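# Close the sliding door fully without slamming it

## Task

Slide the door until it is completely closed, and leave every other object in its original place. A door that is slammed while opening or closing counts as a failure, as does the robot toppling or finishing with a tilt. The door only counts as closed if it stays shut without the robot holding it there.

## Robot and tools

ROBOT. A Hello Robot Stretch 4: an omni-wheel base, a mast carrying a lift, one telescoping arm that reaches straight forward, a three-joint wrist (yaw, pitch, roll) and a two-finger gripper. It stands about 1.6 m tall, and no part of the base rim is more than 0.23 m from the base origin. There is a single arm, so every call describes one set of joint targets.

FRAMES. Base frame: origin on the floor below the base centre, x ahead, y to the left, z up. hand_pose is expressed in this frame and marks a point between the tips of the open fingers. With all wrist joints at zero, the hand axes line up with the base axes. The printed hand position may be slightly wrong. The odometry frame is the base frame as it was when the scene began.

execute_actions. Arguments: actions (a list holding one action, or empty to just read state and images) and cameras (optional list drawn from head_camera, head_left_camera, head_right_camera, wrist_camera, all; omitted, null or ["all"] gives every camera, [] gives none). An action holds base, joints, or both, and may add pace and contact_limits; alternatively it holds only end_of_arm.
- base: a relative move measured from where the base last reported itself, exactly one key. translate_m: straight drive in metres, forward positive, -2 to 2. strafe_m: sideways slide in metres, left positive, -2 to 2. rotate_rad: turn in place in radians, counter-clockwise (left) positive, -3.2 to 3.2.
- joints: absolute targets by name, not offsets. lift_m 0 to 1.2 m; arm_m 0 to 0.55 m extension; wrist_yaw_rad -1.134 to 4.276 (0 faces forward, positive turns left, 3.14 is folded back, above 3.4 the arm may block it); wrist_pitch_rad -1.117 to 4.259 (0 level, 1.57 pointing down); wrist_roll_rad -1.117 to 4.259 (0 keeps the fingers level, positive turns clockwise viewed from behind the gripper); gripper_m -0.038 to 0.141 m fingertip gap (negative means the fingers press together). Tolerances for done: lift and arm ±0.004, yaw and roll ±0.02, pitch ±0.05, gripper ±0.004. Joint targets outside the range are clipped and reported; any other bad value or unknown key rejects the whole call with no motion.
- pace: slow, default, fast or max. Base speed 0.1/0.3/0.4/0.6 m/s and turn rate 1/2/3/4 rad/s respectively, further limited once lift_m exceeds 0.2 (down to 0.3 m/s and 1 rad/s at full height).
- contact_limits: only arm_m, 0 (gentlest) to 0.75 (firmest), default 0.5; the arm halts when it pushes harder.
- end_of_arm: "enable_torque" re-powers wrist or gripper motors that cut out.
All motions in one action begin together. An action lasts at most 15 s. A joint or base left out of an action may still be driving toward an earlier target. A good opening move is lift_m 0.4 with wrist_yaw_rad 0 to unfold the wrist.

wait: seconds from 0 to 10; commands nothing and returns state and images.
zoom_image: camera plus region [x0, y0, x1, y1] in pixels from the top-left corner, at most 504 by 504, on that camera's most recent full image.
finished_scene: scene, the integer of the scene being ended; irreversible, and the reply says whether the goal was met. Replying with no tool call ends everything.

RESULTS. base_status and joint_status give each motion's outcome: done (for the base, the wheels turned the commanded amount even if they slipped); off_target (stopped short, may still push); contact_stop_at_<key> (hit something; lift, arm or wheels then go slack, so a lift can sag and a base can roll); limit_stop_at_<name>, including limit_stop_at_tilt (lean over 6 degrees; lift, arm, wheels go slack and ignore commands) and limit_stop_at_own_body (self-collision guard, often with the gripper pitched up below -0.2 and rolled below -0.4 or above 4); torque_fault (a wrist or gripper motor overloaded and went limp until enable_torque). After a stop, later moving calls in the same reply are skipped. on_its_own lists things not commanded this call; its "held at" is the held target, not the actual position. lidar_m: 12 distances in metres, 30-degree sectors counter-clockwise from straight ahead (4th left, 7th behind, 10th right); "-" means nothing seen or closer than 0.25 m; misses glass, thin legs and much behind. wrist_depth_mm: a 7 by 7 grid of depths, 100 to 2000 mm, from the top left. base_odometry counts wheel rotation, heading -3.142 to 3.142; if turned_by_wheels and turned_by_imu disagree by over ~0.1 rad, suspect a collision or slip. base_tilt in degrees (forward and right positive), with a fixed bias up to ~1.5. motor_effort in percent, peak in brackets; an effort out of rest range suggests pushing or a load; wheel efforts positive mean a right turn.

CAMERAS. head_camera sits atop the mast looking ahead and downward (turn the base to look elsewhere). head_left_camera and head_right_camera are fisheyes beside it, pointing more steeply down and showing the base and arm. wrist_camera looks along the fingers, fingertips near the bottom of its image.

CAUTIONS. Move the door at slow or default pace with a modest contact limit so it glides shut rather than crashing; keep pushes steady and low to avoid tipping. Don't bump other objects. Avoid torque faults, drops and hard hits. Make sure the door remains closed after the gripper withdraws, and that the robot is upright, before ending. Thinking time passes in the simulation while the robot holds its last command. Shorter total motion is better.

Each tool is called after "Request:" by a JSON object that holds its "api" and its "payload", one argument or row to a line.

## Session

Request:
{"api": "execute_actions", "payload": {
  "actions": []
}}

Scene clock: 0.00 s.
base_odometry: x=+0.000 y=+0.000 heading=+0.000 (m, m, rad; odometry frame)
turned_by_wheels: +0.000 (rad since the last result)
turned_by_imu: +0.000 (rad since the last result)
base_tilt: forward=-0.2 right=-0.2 (deg)
lidar_m: 1.97 0.98 0.83 0.85 0.72 0.62 0.63 0.76 0.86 0.86 0.96 2.23
base_status: not commanded
joint_positions: lift_m=+0.148 arm_m=+0.001 wrist_yaw_rad=+3.036 wrist_pitch_rad=+0.005 wrist_roll_rad=-0.018 gripper_m=+0.057
joint_status: not commanded
motor_effort: lift_m=+18 arm_m=+0 wrist_yaw_rad=-1 wrist_pitch_rad=-6 wrist_roll_rad=+1 gripper_m=-2 wheel_0=+0 wheel_1=+0 wheel_2=+0 (%)
hand_pose: x=-0.1055 y=+0.1175 z=+0.3253 quat_wxyz=(+0.053, -0.003, -0.009, +0.999) (m; base frame)
wrist_depth_mm: 143 145 798 759 715 676 640 / - 144 798 759 715 676 640 / - 130 221 750 707 676 634 / 108 142 244 750 707 661 634 / 140 809 798 750 699 661 634 / 904 842 778 732 213 661 634 / 891 831 759 723 676 640 627
pictures: head_camera, head_left_camera, head_right_camera, wrist_camera
Images, in order (width x height): head_camera 420x560, head_left_camera 420x672, head_right_camera 420x672, wrist_camera 616x392.

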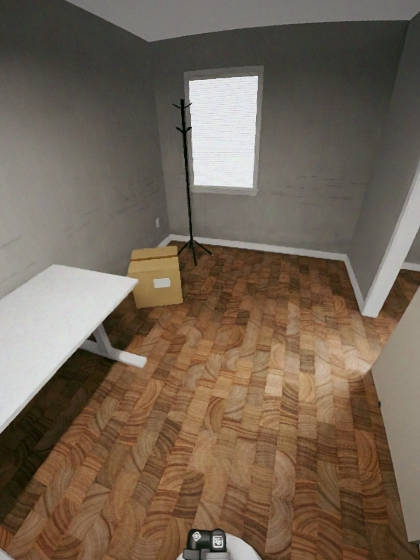

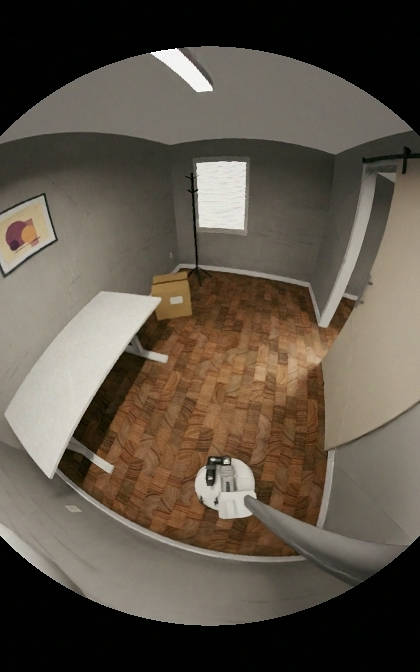

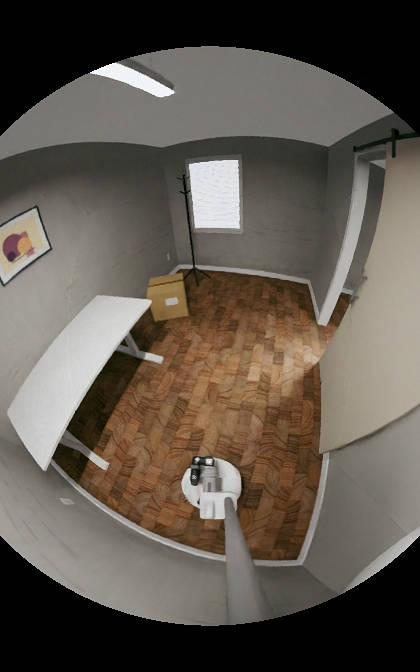

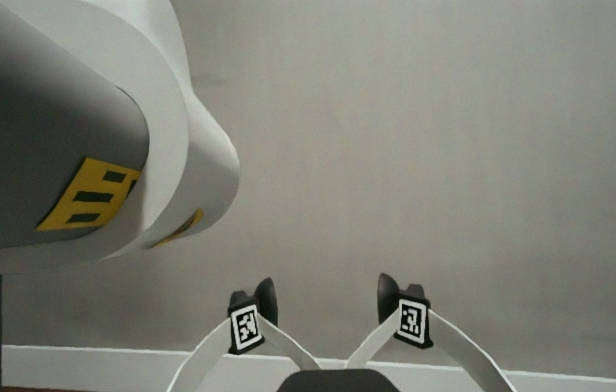

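Request:
{"api": "execute_actions", "payload": {
  "actions": [
    {"base":{"rotate_rad":-1.85},"joints":{"lift_m":0.75,"wrist_yaw_rad":0,"gripper_m":0.12}}
  ],
  "cameras": []
}}

Request:
{"api": "execute_actions", "payload": {
  "actions": [
    {"base":{"strafe_m":1.0},"pace":"fast"}
  ],
  "cameras": ["head_camera","wrist_camera"]
}}

Scene clock: 7.10 s.
base_odometry: x=+0.000 y=+0.000 heading=-1.850 (m, m, rad; odometry frame)
turned_by_wheels: -1.850 (rad since the last result)
turned_by_imu: -1.857 (rad since the last result)
base_tilt: forward=+0.0 right=+0.0 (deg)
lidar_m: 0.86 0.91 1.18 3.12 1.21 0.88 0.86 0.88 0.64 0.61 0.68 0.90
base_status: done
joint_positions: lift_m=+0.750 arm_m=+0.001 wrist_yaw_rad=+0.000 wrist_pitch_rad=+0.005 wrist_roll_rad=-0.018 gripper_m=+0.120
joint_status: all done
motor_effort: lift_m=+22(22) arm_m=+0(0) wrist_yaw_rad=-1(7) wrist_pitch_rad=-6(6) wrist_roll_rad=+1(1) gripper_m=-1(2) wheel_0=-1(4) wheel_1=-1(3) wheel_2=-2(7) (%)
hand_pose: x=+0.4607 y=-0.0873 z=+0.9265 quat_wxyz=(+1.000, -0.009, +0.002, +0.000) (m; base frame)
wrist_depth_mm: 634 691 676 661 654 634 621 / 627 683 676 654 647 634 627 / 627 676 668 661 647 640 621 / 627 676 668 654 647 627 621 / 621 676 668 654 640 627 621 / 621 676 217 647 634 212 615 / 615 668 654 166 627 621 615
pictures: none
No camera images: the call's "cameras" was empty. Leave "cameras" out to get every camera's image.

Scene clock: 10.90 s.
base_odometry: x=+0.961 y=-0.276 heading=-1.850 (m, m, rad; odometry frame)
turned_by_wheels: +0.000 (rad since the last result)
turned_by_imu: +0.001 (rad since the last result)
base_tilt: forward=+0.0 right=-0.1 (deg)
lidar_m: 0.82 0.84 1.36 2.13 1.20 1.12 0.81 0.88 1.25 1.61 1.26 0.88
base_status: done
joint_positions: lift_m=+0.750 arm_m=+0.001 wrist_yaw_rad=+0.000 wrist_pitch_rad=+0.005 wrist_roll_rad=-0.018 gripper_m=+0.120
joint_status: not commanded
motor_effort: lift_m=+21(22) arm_m=+0(0) wrist_yaw_rad=-1(2) wrist_pitch_rad=-6(6) wrist_roll_rad=+0(1) gripper_m=+0(0) wheel_0=+2(12) wheel_1=+1(11) wheel_2=-1(2) (%)
hand_pose: x=+0.4606 y=-0.0874 z=+0.9266 quat_wxyz=(+1.000, -0.009, +0.002, +0.000) (m; base frame)
wrist_depth_mm: - 647 634 627 615 603 597 / - 647 634 621 609 597 591 / - 647 627 621 609 597 585 / - 640 627 621 603 597 585 / - 634 627 615 603 591 580 / - 640 216 615 609 212 585 / - 627 627 166 597 585 580
pictures: head_camera, wrist_camera
Images, in order (width x height): head_camera 420x560, wrist_camera 616x392.

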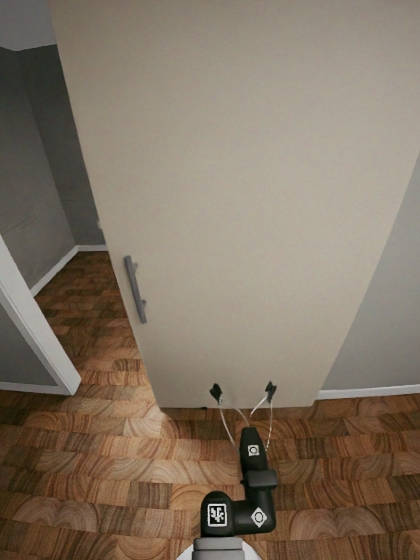

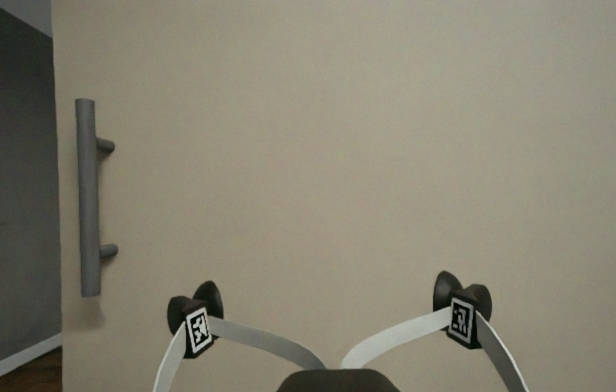

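Request:
{"api": "execute_actions", "payload": {
  "actions": [
    {"base":{"rotate_rad":-0.03},"joints":{"lift_m":0.84}}
  ],
  "cameras": []
}}

Request:
{"api": "execute_actions", "payload": {
  "actions": [
    {"base":{"strafe_m":0.37},"joints":{"arm_m":0.2}}
  ],
  "cameras": ["head_camera","wrist_camera"]
}}

Scene clock: 16.67 s.
base_odometry: x=+0.961 y=-0.276 heading=-1.880 (m, m, rad; odometry frame)
turned_by_wheels: -0.030 (rad since the last result)
turned_by_imu: -0.031 (rad since the last result)
base_tilt: forward=-0.1 right=+0.1 (deg)
lidar_m: 0.84 0.82 1.38 2.12 1.34 1.15 0.82 0.84 1.24 1.60 1.28 0.89
base_status: done
joint_positions: lift_m=+0.840 arm_m=+0.001 wrist_yaw_rad=+0.000 wrist_pitch_rad=+0.005 wrist_roll_rad=-0.018 gripper_m=+0.120
joint_status: all done
motor_effort: lift_m=+22(22) arm_m=+0(0) wrist_yaw_rad=-1(1) wrist_pitch_rad=-6(6) wrist_roll_rad=+1(1) gripper_m=+0(0) wheel_0=+0(3) wheel_1=+0(3) wheel_2=+0(3) (%)
hand_pose: x=+0.4606 y=-0.0874 z=+1.0166 quat_wxyz=(+1.000, -0.009, +0.002, +0.000) (m; base frame)
wrist_depth_mm: 647 640 627 627 621 609 603 / 647 634 634 621 615 609 603 / 647 634 627 627 615 609 603 / 640 634 627 621 609 609 597 / 640 634 621 615 615 603 597 / 634 627 216 615 603 211 591 / 627 627 615 166 603 597 591
pictures: none
No camera images: the call's "cameras" was empty. Leave "cameras" out to get every camera's image.

Scene clock: 19.23 s.
base_odometry: x=+1.314 y=-0.388 heading=-1.880 (m, m, rad; odometry frame)
turned_by_wheels: +0.000 (rad since the last result)
turned_by_imu: +0.000 (rad since the last result)
base_tilt: forward=+0.0 right=+0.0 (deg)
lidar_m: 0.78 1.11 1.31 1.72 1.55 0.93 0.92 0.85 1.21 2.00 1.21 0.87
base_status: done
joint_positions: lift_m=+0.840 arm_m=+0.199 wrist_yaw_rad=+0.000 wrist_pitch_rad=+0.005 wrist_roll_rad=-0.018 gripper_m=+0.120
joint_status: all done
motor_effort: lift_m=+22(22) arm_m=+8(10) wrist_yaw_rad=-1(0) wrist_pitch_rad=-6(6) wrist_roll_rad=+1(2) gripper_m=-1(1) wheel_0=+1(14) wheel_1=+0(7) wheel_2=+0(0) (%)
hand_pose: x=+0.6581 y=-0.0874 z=+1.0166 quat_wxyz=(+1.000, -0.009, +0.002, +0.000) (m; base frame)
wrist_depth_mm: - - 430 424 418 413 410 / - - 427 424 418 413 410 / - - - 418 415 413 407 / - - - 415 413 413 404 / - - - 415 413 407 404 / - - 216 413 413 211 402 / - - 418 166 407 404 399
pictures: head_camera, wrist_camera
Images, in order (width x height): head_camera 420x560, wrist_camera 616x392.

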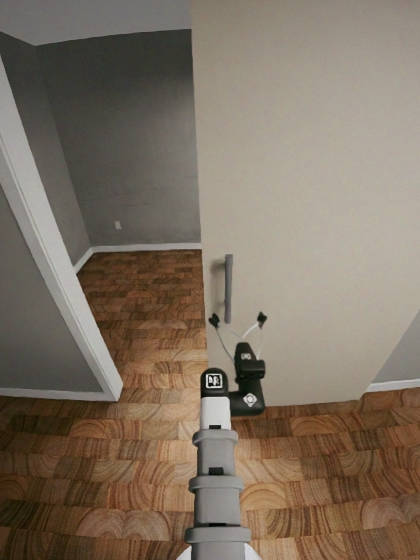

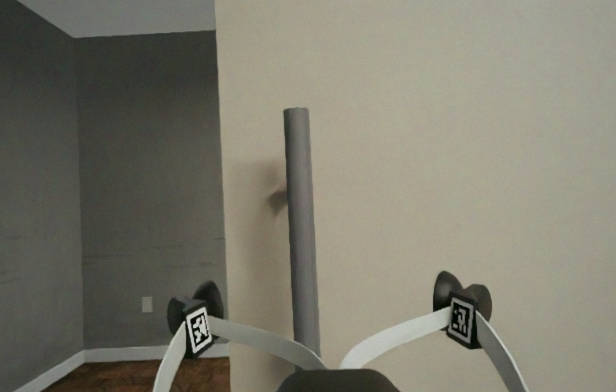

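Request:
{"api": "execute_actions", "payload": {
  "actions": [
    {"base":{"strafe_m":0.03},"joints":{"arm_m":0.335},"contact_limits":{"arm_m":0.2}}
  ],
  "cameras": ["wrist_camera"]
}}

Request:
{"api": "execute_actions", "payload": {
  "actions": [
    {"joints":{"gripper_m":0.02}}
  ],
  "cameras": ["wrist_camera"]
}}

Request:
{"api": "execute_actions", "payload": {
  "actions": [
    {"base":{"strafe_m":0.5},"pace":"slow"}
  ],
  "cameras": ["head_left_camera","wrist_camera"]
}}

Scene clock: 25.87 s.
base_odometry: x=+1.342 y=-0.398 heading=-1.880 (m, m, rad; odometry frame)
turned_by_wheels: +0.000 (rad since the last result)
turned_by_imu: -0.001 (rad since the last result)
base_tilt: forward=-0.1 right=-0.2 (deg)
lidar_m: 0.80 1.10 1.28 1.71 1.51 0.92 1.09 0.87 1.20 2.03 1.19 0.86
base_status: done
joint_positions: lift_m=+0.840 arm_m=+0.334 wrist_yaw_rad=+0.000 wrist_pitch_rad=+0.005 wrist_roll_rad=-0.018 gripper_m=+0.120
joint_status: all done
motor_effort: lift_m=+22(22) arm_m=+7(8) wrist_yaw_rad=+0(0) wrist_pitch_rad=-6(6) wrist_roll_rad=-1(0) gripper_m=+1(0) wheel_0=+1(7) wheel_1=+0(7) wheel_2=+0(0) (%)
contact_limits: arm_m 0.2
hand_pose: x=+0.7931 y=-0.0874 z=+1.0166 quat_wxyz=(+1.000, -0.009, +0.002, +0.000) (m; base frame)
wrist_depth_mm: - - 289 286 282 278 277 / - - 287 285 282 278 276 / - - 286 283 279 277 274 / - - 285 282 279 276 274 / - - 283 282 278 276 272 / - - 217 281 277 212 272 / - - 283 166 274 272 271
pictures: wrist_camera
Images, in order (width x height): wrist_camera 616x392.

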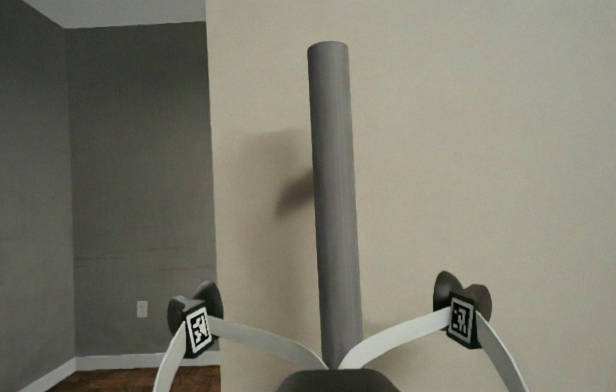

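Scene clock: 27.73 s.
base_odometry: x=+1.342 y=-0.398 heading=-1.880 (m, m, rad; odometry frame)
turned_by_wheels: +0.000 (rad since the last result)
turned_by_imu: -0.001 (rad since the last result)
base_tilt: forward=-0.1 right=-0.1 (deg)
lidar_m: 0.78 1.12 1.31 1.73 1.57 0.91 1.10 0.86 1.22 2.02 1.18 0.85
base_status: not commanded
joint_positions: lift_m=+0.840 arm_m=+0.334 wrist_yaw_rad=-0.004 wrist_pitch_rad=+0.005 wrist_roll_rad=-0.018 gripper_m=+0.020
joint_status: all done
motor_effort: lift_m=+22(22) arm_m=+7(8) wrist_yaw_rad=+11(11) wrist_pitch_rad=-6(6) wrist_roll_rad=+0(0) gripper_m=-7(6) wheel_0=-2(2) wheel_1=+0(0) wheel_2=-1(1) (%)
hand_pose: x=+0.7927 y=-0.0887 z=+1.0166 quat_wxyz=(+1.000, -0.009, +0.002, -0.002) (m; base frame)
wrist_depth_mm: - - 287 285 283 281 277 / - - 287 282 281 279 277 / - - 285 219 279 277 276 / - - 283 221 278 277 274 / - - 283 281 278 277 273 / - - 282 210 206 274 272 / - - 182 208 276 272 272
pictures: wrist_camera
Images, in order (width x height): wrist_camera 616x392.

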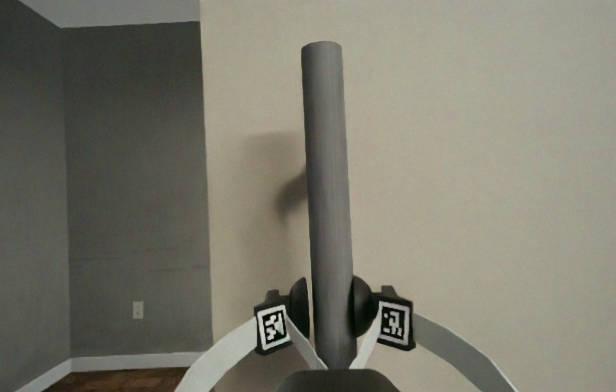

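Scene clock: 33.87 s.
base_odometry: x=+1.818 y=-0.551 heading=-1.879 (m, m, rad; odometry frame)
turned_by_wheels: +0.001 (rad since the last result)
turned_by_imu: -0.007 (rad since the last result)
base_tilt: forward=-0.1 right=-0.2 (deg)
lidar_m: 0.77 0.93 1.28 1.22 1.23 1.25 0.86 1.15 1.20 2.51 1.21 0.86
base_status: done
joint_positions: lift_m=+0.840 arm_m=+0.334 wrist_yaw_rad=+0.007 wrist_pitch_rad=+0.005 wrist_roll_rad=-0.018 gripper_m=+0.020
joint_status: not commanded
on_its_own: wrist_yaw_rad is at rest, and its effort (-20) is outside its rest range (-13 to +13)
motor_effort: lift_m=+22(22) arm_m=+6(7) wrist_yaw_rad=-20(54) wrist_pitch_rad=-6(7) wrist_roll_rad=+2(0) gripper_m=-6(16) wheel_0=+4(25) wheel_1=+4(6) wheel_2=+3(12) (%)
hand_pose: x=+0.7939 y=-0.0855 z=+1.0165 quat_wxyz=(+1.000, -0.009, +0.002, +0.003) (m; base frame)
wrist_depth_mm: 349 445 283 282 278 274 272 / 349 442 283 279 278 273 271 / 347 430 282 278 276 272 270 / 347 424 282 278 274 272 270 / 345 418 281 215 273 270 267 / 342 415 279 208 210 270 266 / 342 407 185 207 271 267 265
pictures: head_left_camera, wrist_camera
Images, in order (width x height): head_left_camera 420x672, wrist_camera 616x392.

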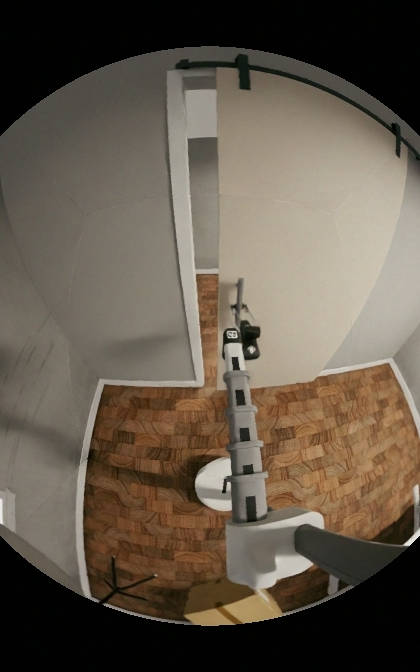

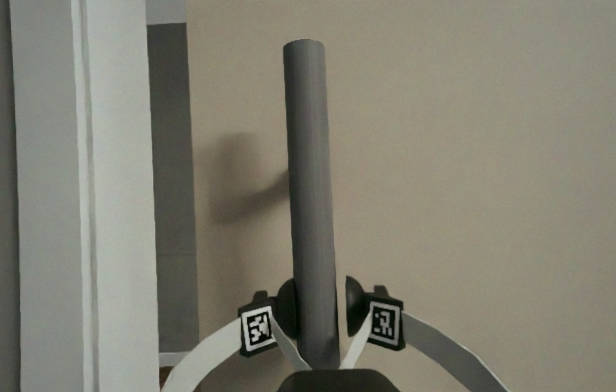

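Request:
{"api": "execute_actions", "payload": {
  "actions": [
    {"base":{"strafe_m":0.14},"pace":"slow"}
  ],
  "cameras": ["wrist_camera"]
}}

Request:
{"api": "execute_actions", "payload": {
  "actions": [
    {"base":{"strafe_m":0.04},"pace":"slow"}
  ],
  "cameras": ["head_left_camera","wrist_camera"]
}}

Scene clock: 40.93 s.
base_odometry: x=+1.952 y=-0.593 heading=-1.877 (m, m, rad; odometry frame)
turned_by_wheels: +0.002 (rad since the last result)
turned_by_imu: -0.001 (rad since the last result)
base_tilt: forward=-0.2 right=-0.1 (deg)
lidar_m: 0.75 0.95 1.12 1.09 1.12 1.13 0.89 0.87 1.25 2.66 1.20 0.88
base_status: done
joint_positions: lift_m=+0.840 arm_m=+0.334 wrist_yaw_rad=+0.015 wrist_pitch_rad=+0.005 wrist_roll_rad=-0.018 gripper_m=+0.020
joint_status: not commanded
on_its_own: wrist_yaw_rad is at rest, and its effort (-43) is outside its rest range (-13 to +13)
motor_effort: lift_m=+22(22) arm_m=+6(6) wrist_yaw_rad=-43(58) wrist_pitch_rad=-6(6) wrist_roll_rad=+2(0) gripper_m=-11(17) wheel_0=+13(25) wheel_1=+5(7) wheel_2=+11(15) (%)
hand_pose: x=+0.7946 y=-0.0831 z=+1.0166 quat_wxyz=(+1.000, -0.009, +0.002, +0.007) (m; base frame)
wrist_depth_mm: 366 359 282 277 273 268 266 / 362 355 281 276 272 268 265 / 362 355 281 274 271 267 264 / 362 355 279 213 271 266 263 / 357 353 278 211 270 266 262 / 357 351 277 206 211 264 260 / 355 349 273 204 266 262 262
pictures: wrist_camera
Images, in order (width x height): wrist_camera 616x392.

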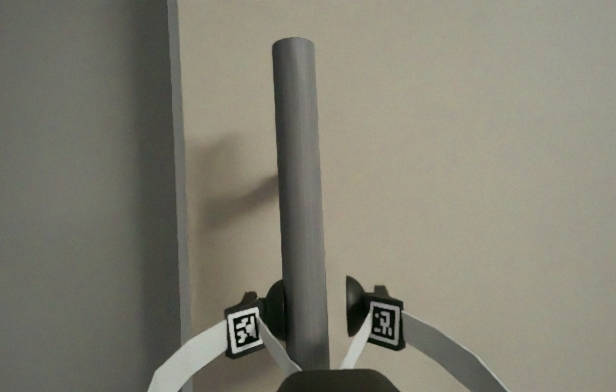

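Scene clock: 42.70 s.
base_odometry: x=+1.990 y=-0.605 heading=-1.878 (m, m, rad; odometry frame)
turned_by_wheels: +0.000 (rad since the last result)
turned_by_imu: -0.001 (rad since the last result)
base_tilt: forward=-0.2 right=-0.1 (deg)
lidar_m: 0.79 0.95 1.08 1.04 1.07 1.12 0.90 0.89 1.27 2.70 1.20 0.85
base_status: done
joint_positions: lift_m=+0.840 arm_m=+0.334 wrist_yaw_rad=-0.001 wrist_pitch_rad=+0.005 wrist_roll_rad=-0.018 gripper_m=+0.020
joint_status: not commanded
motor_effort: lift_m=+22(22) arm_m=+6(6) wrist_yaw_rad=+4(40) wrist_pitch_rad=-6(6) wrist_roll_rad=+1(1) gripper_m=-5(11) wheel_0=-4(10) wheel_1=+1(7) wheel_2=-2(10) (%)
hand_pose: x=+0.7933 y=-0.0878 z=+1.0166 quat_wxyz=(+1.000, -0.009, +0.002, -0.001) (m; base frame)
wrist_depth_mm: 357 355 285 279 278 276 274 / 359 353 283 278 277 274 272 / 355 353 282 278 276 274 271 / 353 349 279 276 274 273 270 / 351 349 279 214 274 273 270 / 353 347 278 206 206 272 268 / 349 347 181 204 271 268 267
pictures: head_left_camera, wrist_camera
Images, in order (width x height): head_left_camera 420x672, wrist_camera 616x392.

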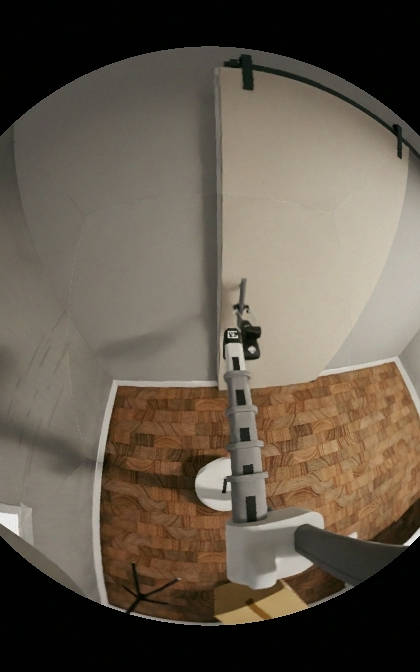

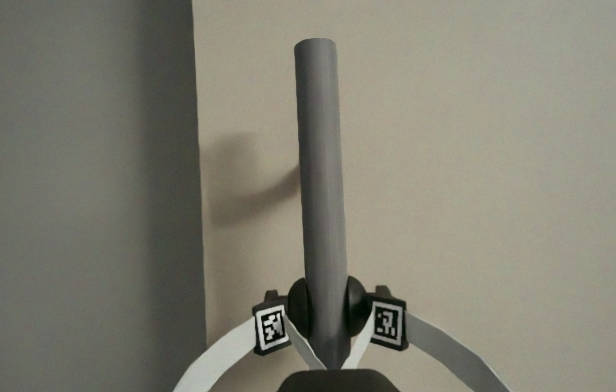

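Request:
{"api": "execute_actions", "payload": {
  "actions": [
    {"base":{"strafe_m":0.025},"pace":"slow"}
  ],
  "cameras": []
}}

Request:
{"api": "wait", "payload": {
  "seconds": 1
}}

Scene clock: 46.37 s.
base_odometry: x=+2.013 y=-0.613 heading=-1.879 (m, m, rad; odometry frame)
turned_by_wheels: -0.002 (rad since the last result)
turned_by_imu: -0.003 (rad since the last result)
base_tilt: forward=+0.0 right=+0.0 (deg)
lidar_m: 0.79 0.93 1.07 1.01 1.05 1.11 0.94 0.90 1.30 2.71 1.22 0.88
base_status: done
joint_positions: lift_m=+0.840 arm_m=+0.334 wrist_yaw_rad=-0.011 wrist_pitch_rad=+0.005 wrist_roll_rad=-0.018 gripper_m=+0.020
joint_status: not commanded
on_its_own: wrist_yaw_rad is at rest, and its effort (+29) is outside its rest range (-13 to +13)
motor_effort: lift_m=+22(22) arm_m=+6(6) wrist_yaw_rad=+29(31) wrist_pitch_rad=-6(6) wrist_roll_rad=+1(1) gripper_m=-11(12) wheel_0=-11(14) wheel_1=-4(5) wheel_2=-7(7) (%)
hand_pose: x=+0.7925 y=-0.0904 z=+1.0166 quat_wxyz=(+1.000, -0.009, +0.002, -0.005) (m; base frame)
wrist_depth_mm: 355 355 283 281 279 277 277 / 351 349 281 279 278 276 276 / 351 351 279 278 277 276 274 / 349 347 277 277 276 274 274 / 347 347 277 276 274 273 274 / 347 343 274 208 206 272 271 / 343 343 182 204 272 165 270
pictures: none
No camera images: the call's "cameras" was empty. Leave "cameras" out to get every camera's image.

Scene clock: 47.37 s.
base_odometry: x=+2.013 y=-0.613 heading=-1.879 (m, m, rad; odometry frame)
turned_by_wheels: +0.000 (rad since the last result)
turned_by_imu: +0.000 (rad since the last result)
base_tilt: forward=+0.0 right=-0.1 (deg)
lidar_m: 0.77 0.93 1.07 1.03 1.04 1.12 0.91 0.90 1.30 2.71 1.21 0.87
base_status: done
joint_positions: lift_m=+0.840 arm_m=+0.334 wrist_yaw_rad=-0.011 wrist_pitch_rad=+0.005 wrist_roll_rad=-0.018 gripper_m=+0.020
joint_status: not commanded
on_its_own: wrist_yaw_rad is at rest, and its effort (+27) is outside its rest range (-13 to +13)
motor_effort: lift_m=+22(22) arm_m=+6(6) wrist_yaw_rad=+27(31) wrist_pitch_rad=-6(6) wrist_roll_rad=+1(1) gripper_m=-9(12) wheel_0=-11(14) wheel_1=-4(5) wheel_2=-6(7) (%)
hand_pose: x=+0.7925 y=-0.0904 z=+1.0166 quat_wxyz=(+1.000, -0.009, +0.002, -0.005) (m; base frame)
wrist_depth_mm: 355 351 282 279 279 278 277 / 353 351 281 278 278 277 276 / 351 349 279 278 277 276 274 / 351 349 278 277 276 276 273 / 347 345 279 276 276 273 272 / 347 345 276 208 206 272 271 / 345 345 182 204 273 165 271
wait: 1.00 s; at rest by 0.27 s
pictures: head_camera, head_left_camera, head_right_camera, wrist_camera
Images, in order (width x height): head_camera 420x560, head_left_camera 420x672, head_right_camera 420x672, wrist_camera 616x392.

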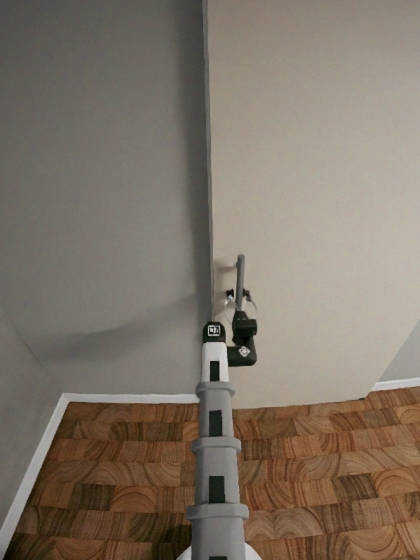

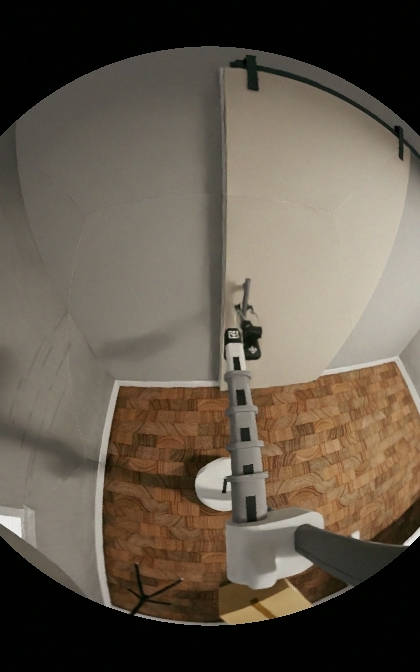

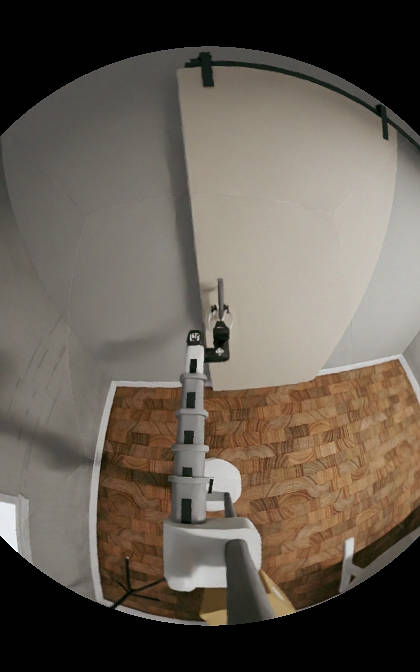

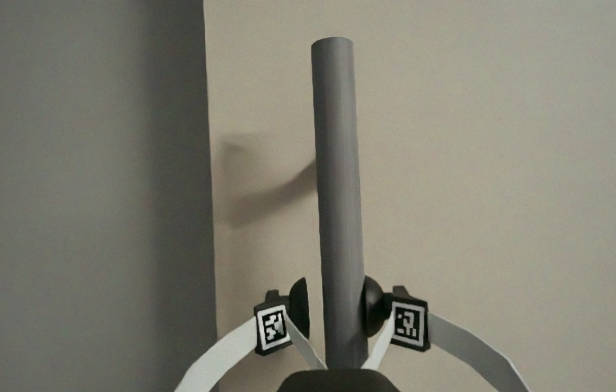

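Request:
{"api": "execute_actions", "payload": {
  "actions": [
    {"base":{"strafe_m":0.015},"pace":"slow"}
  ],
  "cameras": []
}}

Request:
{"api": "execute_actions", "payload": {
  "actions": [
    {"joints":{"gripper_m":0.13}}
  ],
  "cameras": ["wrist_camera"]
}}

Request:
{"api": "execute_actions", "payload": {
  "actions": [
    {"joints":{"arm_m":0.22},"pace":"fast"}
  ],
  "cameras": ["head_left_camera"]
}}

Scene clock: 54.17 s.
base_odometry: x=+2.027 y=-0.618 heading=-1.882 (m, m, rad; odometry frame)
turned_by_wheels: -0.003 (rad since the last result)
turned_by_imu: -0.004 (rad since the last result)
base_tilt: forward=+0.0 right=+0.0 (deg)
lidar_m: 0.76 0.94 1.06 0.99 1.05 1.10 0.91 0.92 1.29 2.73 1.20 0.86
base_status: done
joint_positions: lift_m=+0.840 arm_m=+0.334 wrist_yaw_rad=-0.016 wrist_pitch_rad=+0.005 wrist_roll_rad=-0.018 gripper_m=+0.020
joint_status: not commanded
on_its_own: wrist_yaw_rad is at rest, and its effort (+44) is outside its rest range (-13 to +13)
motor_effort: lift_m=+22(22) arm_m=+6(6) wrist_yaw_rad=+44(44) wrist_pitch_rad=-6(6) wrist_roll_rad=+0(1) gripper_m=-14(15) wheel_0=-19(22) wheel_1=-6(10) wheel_2=-9(7) (%)
hand_pose: x=+0.7920 y=-0.0919 z=+1.0166 quat_wxyz=(+1.000, -0.009, +0.002, -0.008) (m; base frame)
wrist_depth_mm: 353 351 282 281 281 281 281 / 349 351 281 279 279 279 279 / 349 347 279 278 277 278 277 / 347 345 345 278 277 277 277 / 345 345 345 277 276 276 276 / 343 343 343 210 206 274 274 / 343 342 182 208 240 273 273
pictures: none
No camera images: the call's "cameras" was empty. Leave "cameras" out to get every camera's image.

Scene clock: 56.17 s.
base_odometry: x=+2.028 y=-0.618 heading=-1.880 (m, m, rad; odometry frame)
turned_by_wheels: +0.002 (rad since the last result)
turned_by_imu: +0.002 (rad since the last result)
base_tilt: forward=-0.2 right=-0.1 (deg)
lidar_m: 0.75 0.94 1.05 1.01 1.02 1.08 0.94 0.89 1.32 2.74 1.20 0.87
base_status: not commanded
joint_positions: lift_m=+0.840 arm_m=+0.334 wrist_yaw_rad=+0.000 wrist_pitch_rad=+0.005 wrist_roll_rad=-0.018 gripper_m=+0.130
joint_status: all done
motor_effort: lift_m=+22(22) arm_m=+6(6) wrist_yaw_rad=+1(44) wrist_pitch_rad=-6(6) wrist_roll_rad=-1(0) gripper_m=-1(13) wheel_0=-2(19) wheel_1=+0(6) wheel_2=-1(9) (%)
hand_pose: x=+0.7934 y=-0.0875 z=+1.0166 quat_wxyz=(+1.000, -0.009, +0.002, +0.000) (m; base frame)
wrist_depth_mm: 357 355 349 281 278 276 273 / 355 353 349 281 276 274 271 / 355 351 347 279 213 273 272 / 353 351 347 278 214 273 271 / 351 349 345 277 272 271 271 / 349 347 276 276 208 209 267 / 349 345 343 164 208 270 267
pictures: wrist_camera
Images, in order (width x height): wrist_camera 616x392.

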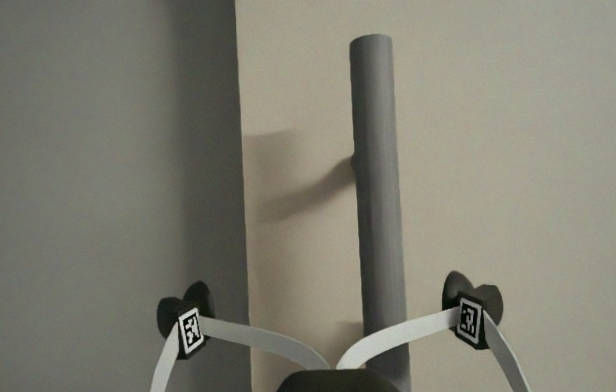

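Scene clock: 57.33 s.
base_odometry: x=+2.028 y=-0.618 heading=-1.879 (m, m, rad; odometry frame)
turned_by_wheels: +0.000 (rad since the last result)
turned_by_imu: +0.000 (rad since the last result)
base_tilt: forward=-0.1 right=-0.1 (deg)
lidar_m: 0.77 0.94 1.06 0.99 1.04 1.09 0.93 0.90 1.31 2.73 1.22 0.87
base_status: not commanded
joint_positions: lift_m=+0.840 arm_m=+0.221 wrist_yaw_rad=+0.000 wrist_pitch_rad=+0.005 wrist_roll_rad=-0.018 gripper_m=+0.130
joint_status: all done
motor_effort: lift_m=+22(22) arm_m=-7(9) wrist_yaw_rad=-1(1) wrist_pitch_rad=-6(6) wrist_roll_rad=+0(0) gripper_m=+0(1) wheel_0=-1(2) wheel_1=+0(0) wheel_2=-1(1) (%)
hand_pose: x=+0.6807 y=-0.0874 z=+1.0165 quat_wxyz=(+1.000, -0.009, +0.002, +0.000) (m; base frame)
wrist_depth_mm: 473 469 469 397 392 389 387 / 473 473 466 392 392 389 384 / 473 473 462 394 387 384 384 / 469 466 466 392 384 384 382 / 469 462 462 392 384 382 382 / 466 462 455 387 384 209 379 / 466 462 459 164 384 379 377
pictures: head_left_camera
Images, in order (width x height): head_left_camera 420x672.

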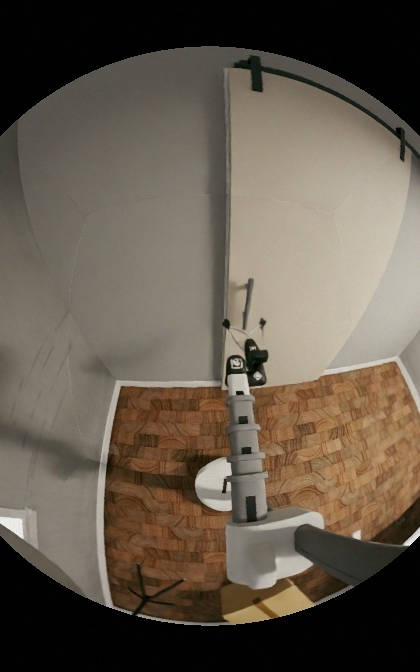

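Request:
{"api": "finished_scene", "payload": {
  "scene": 2
}}

The scene is finished: the task was done.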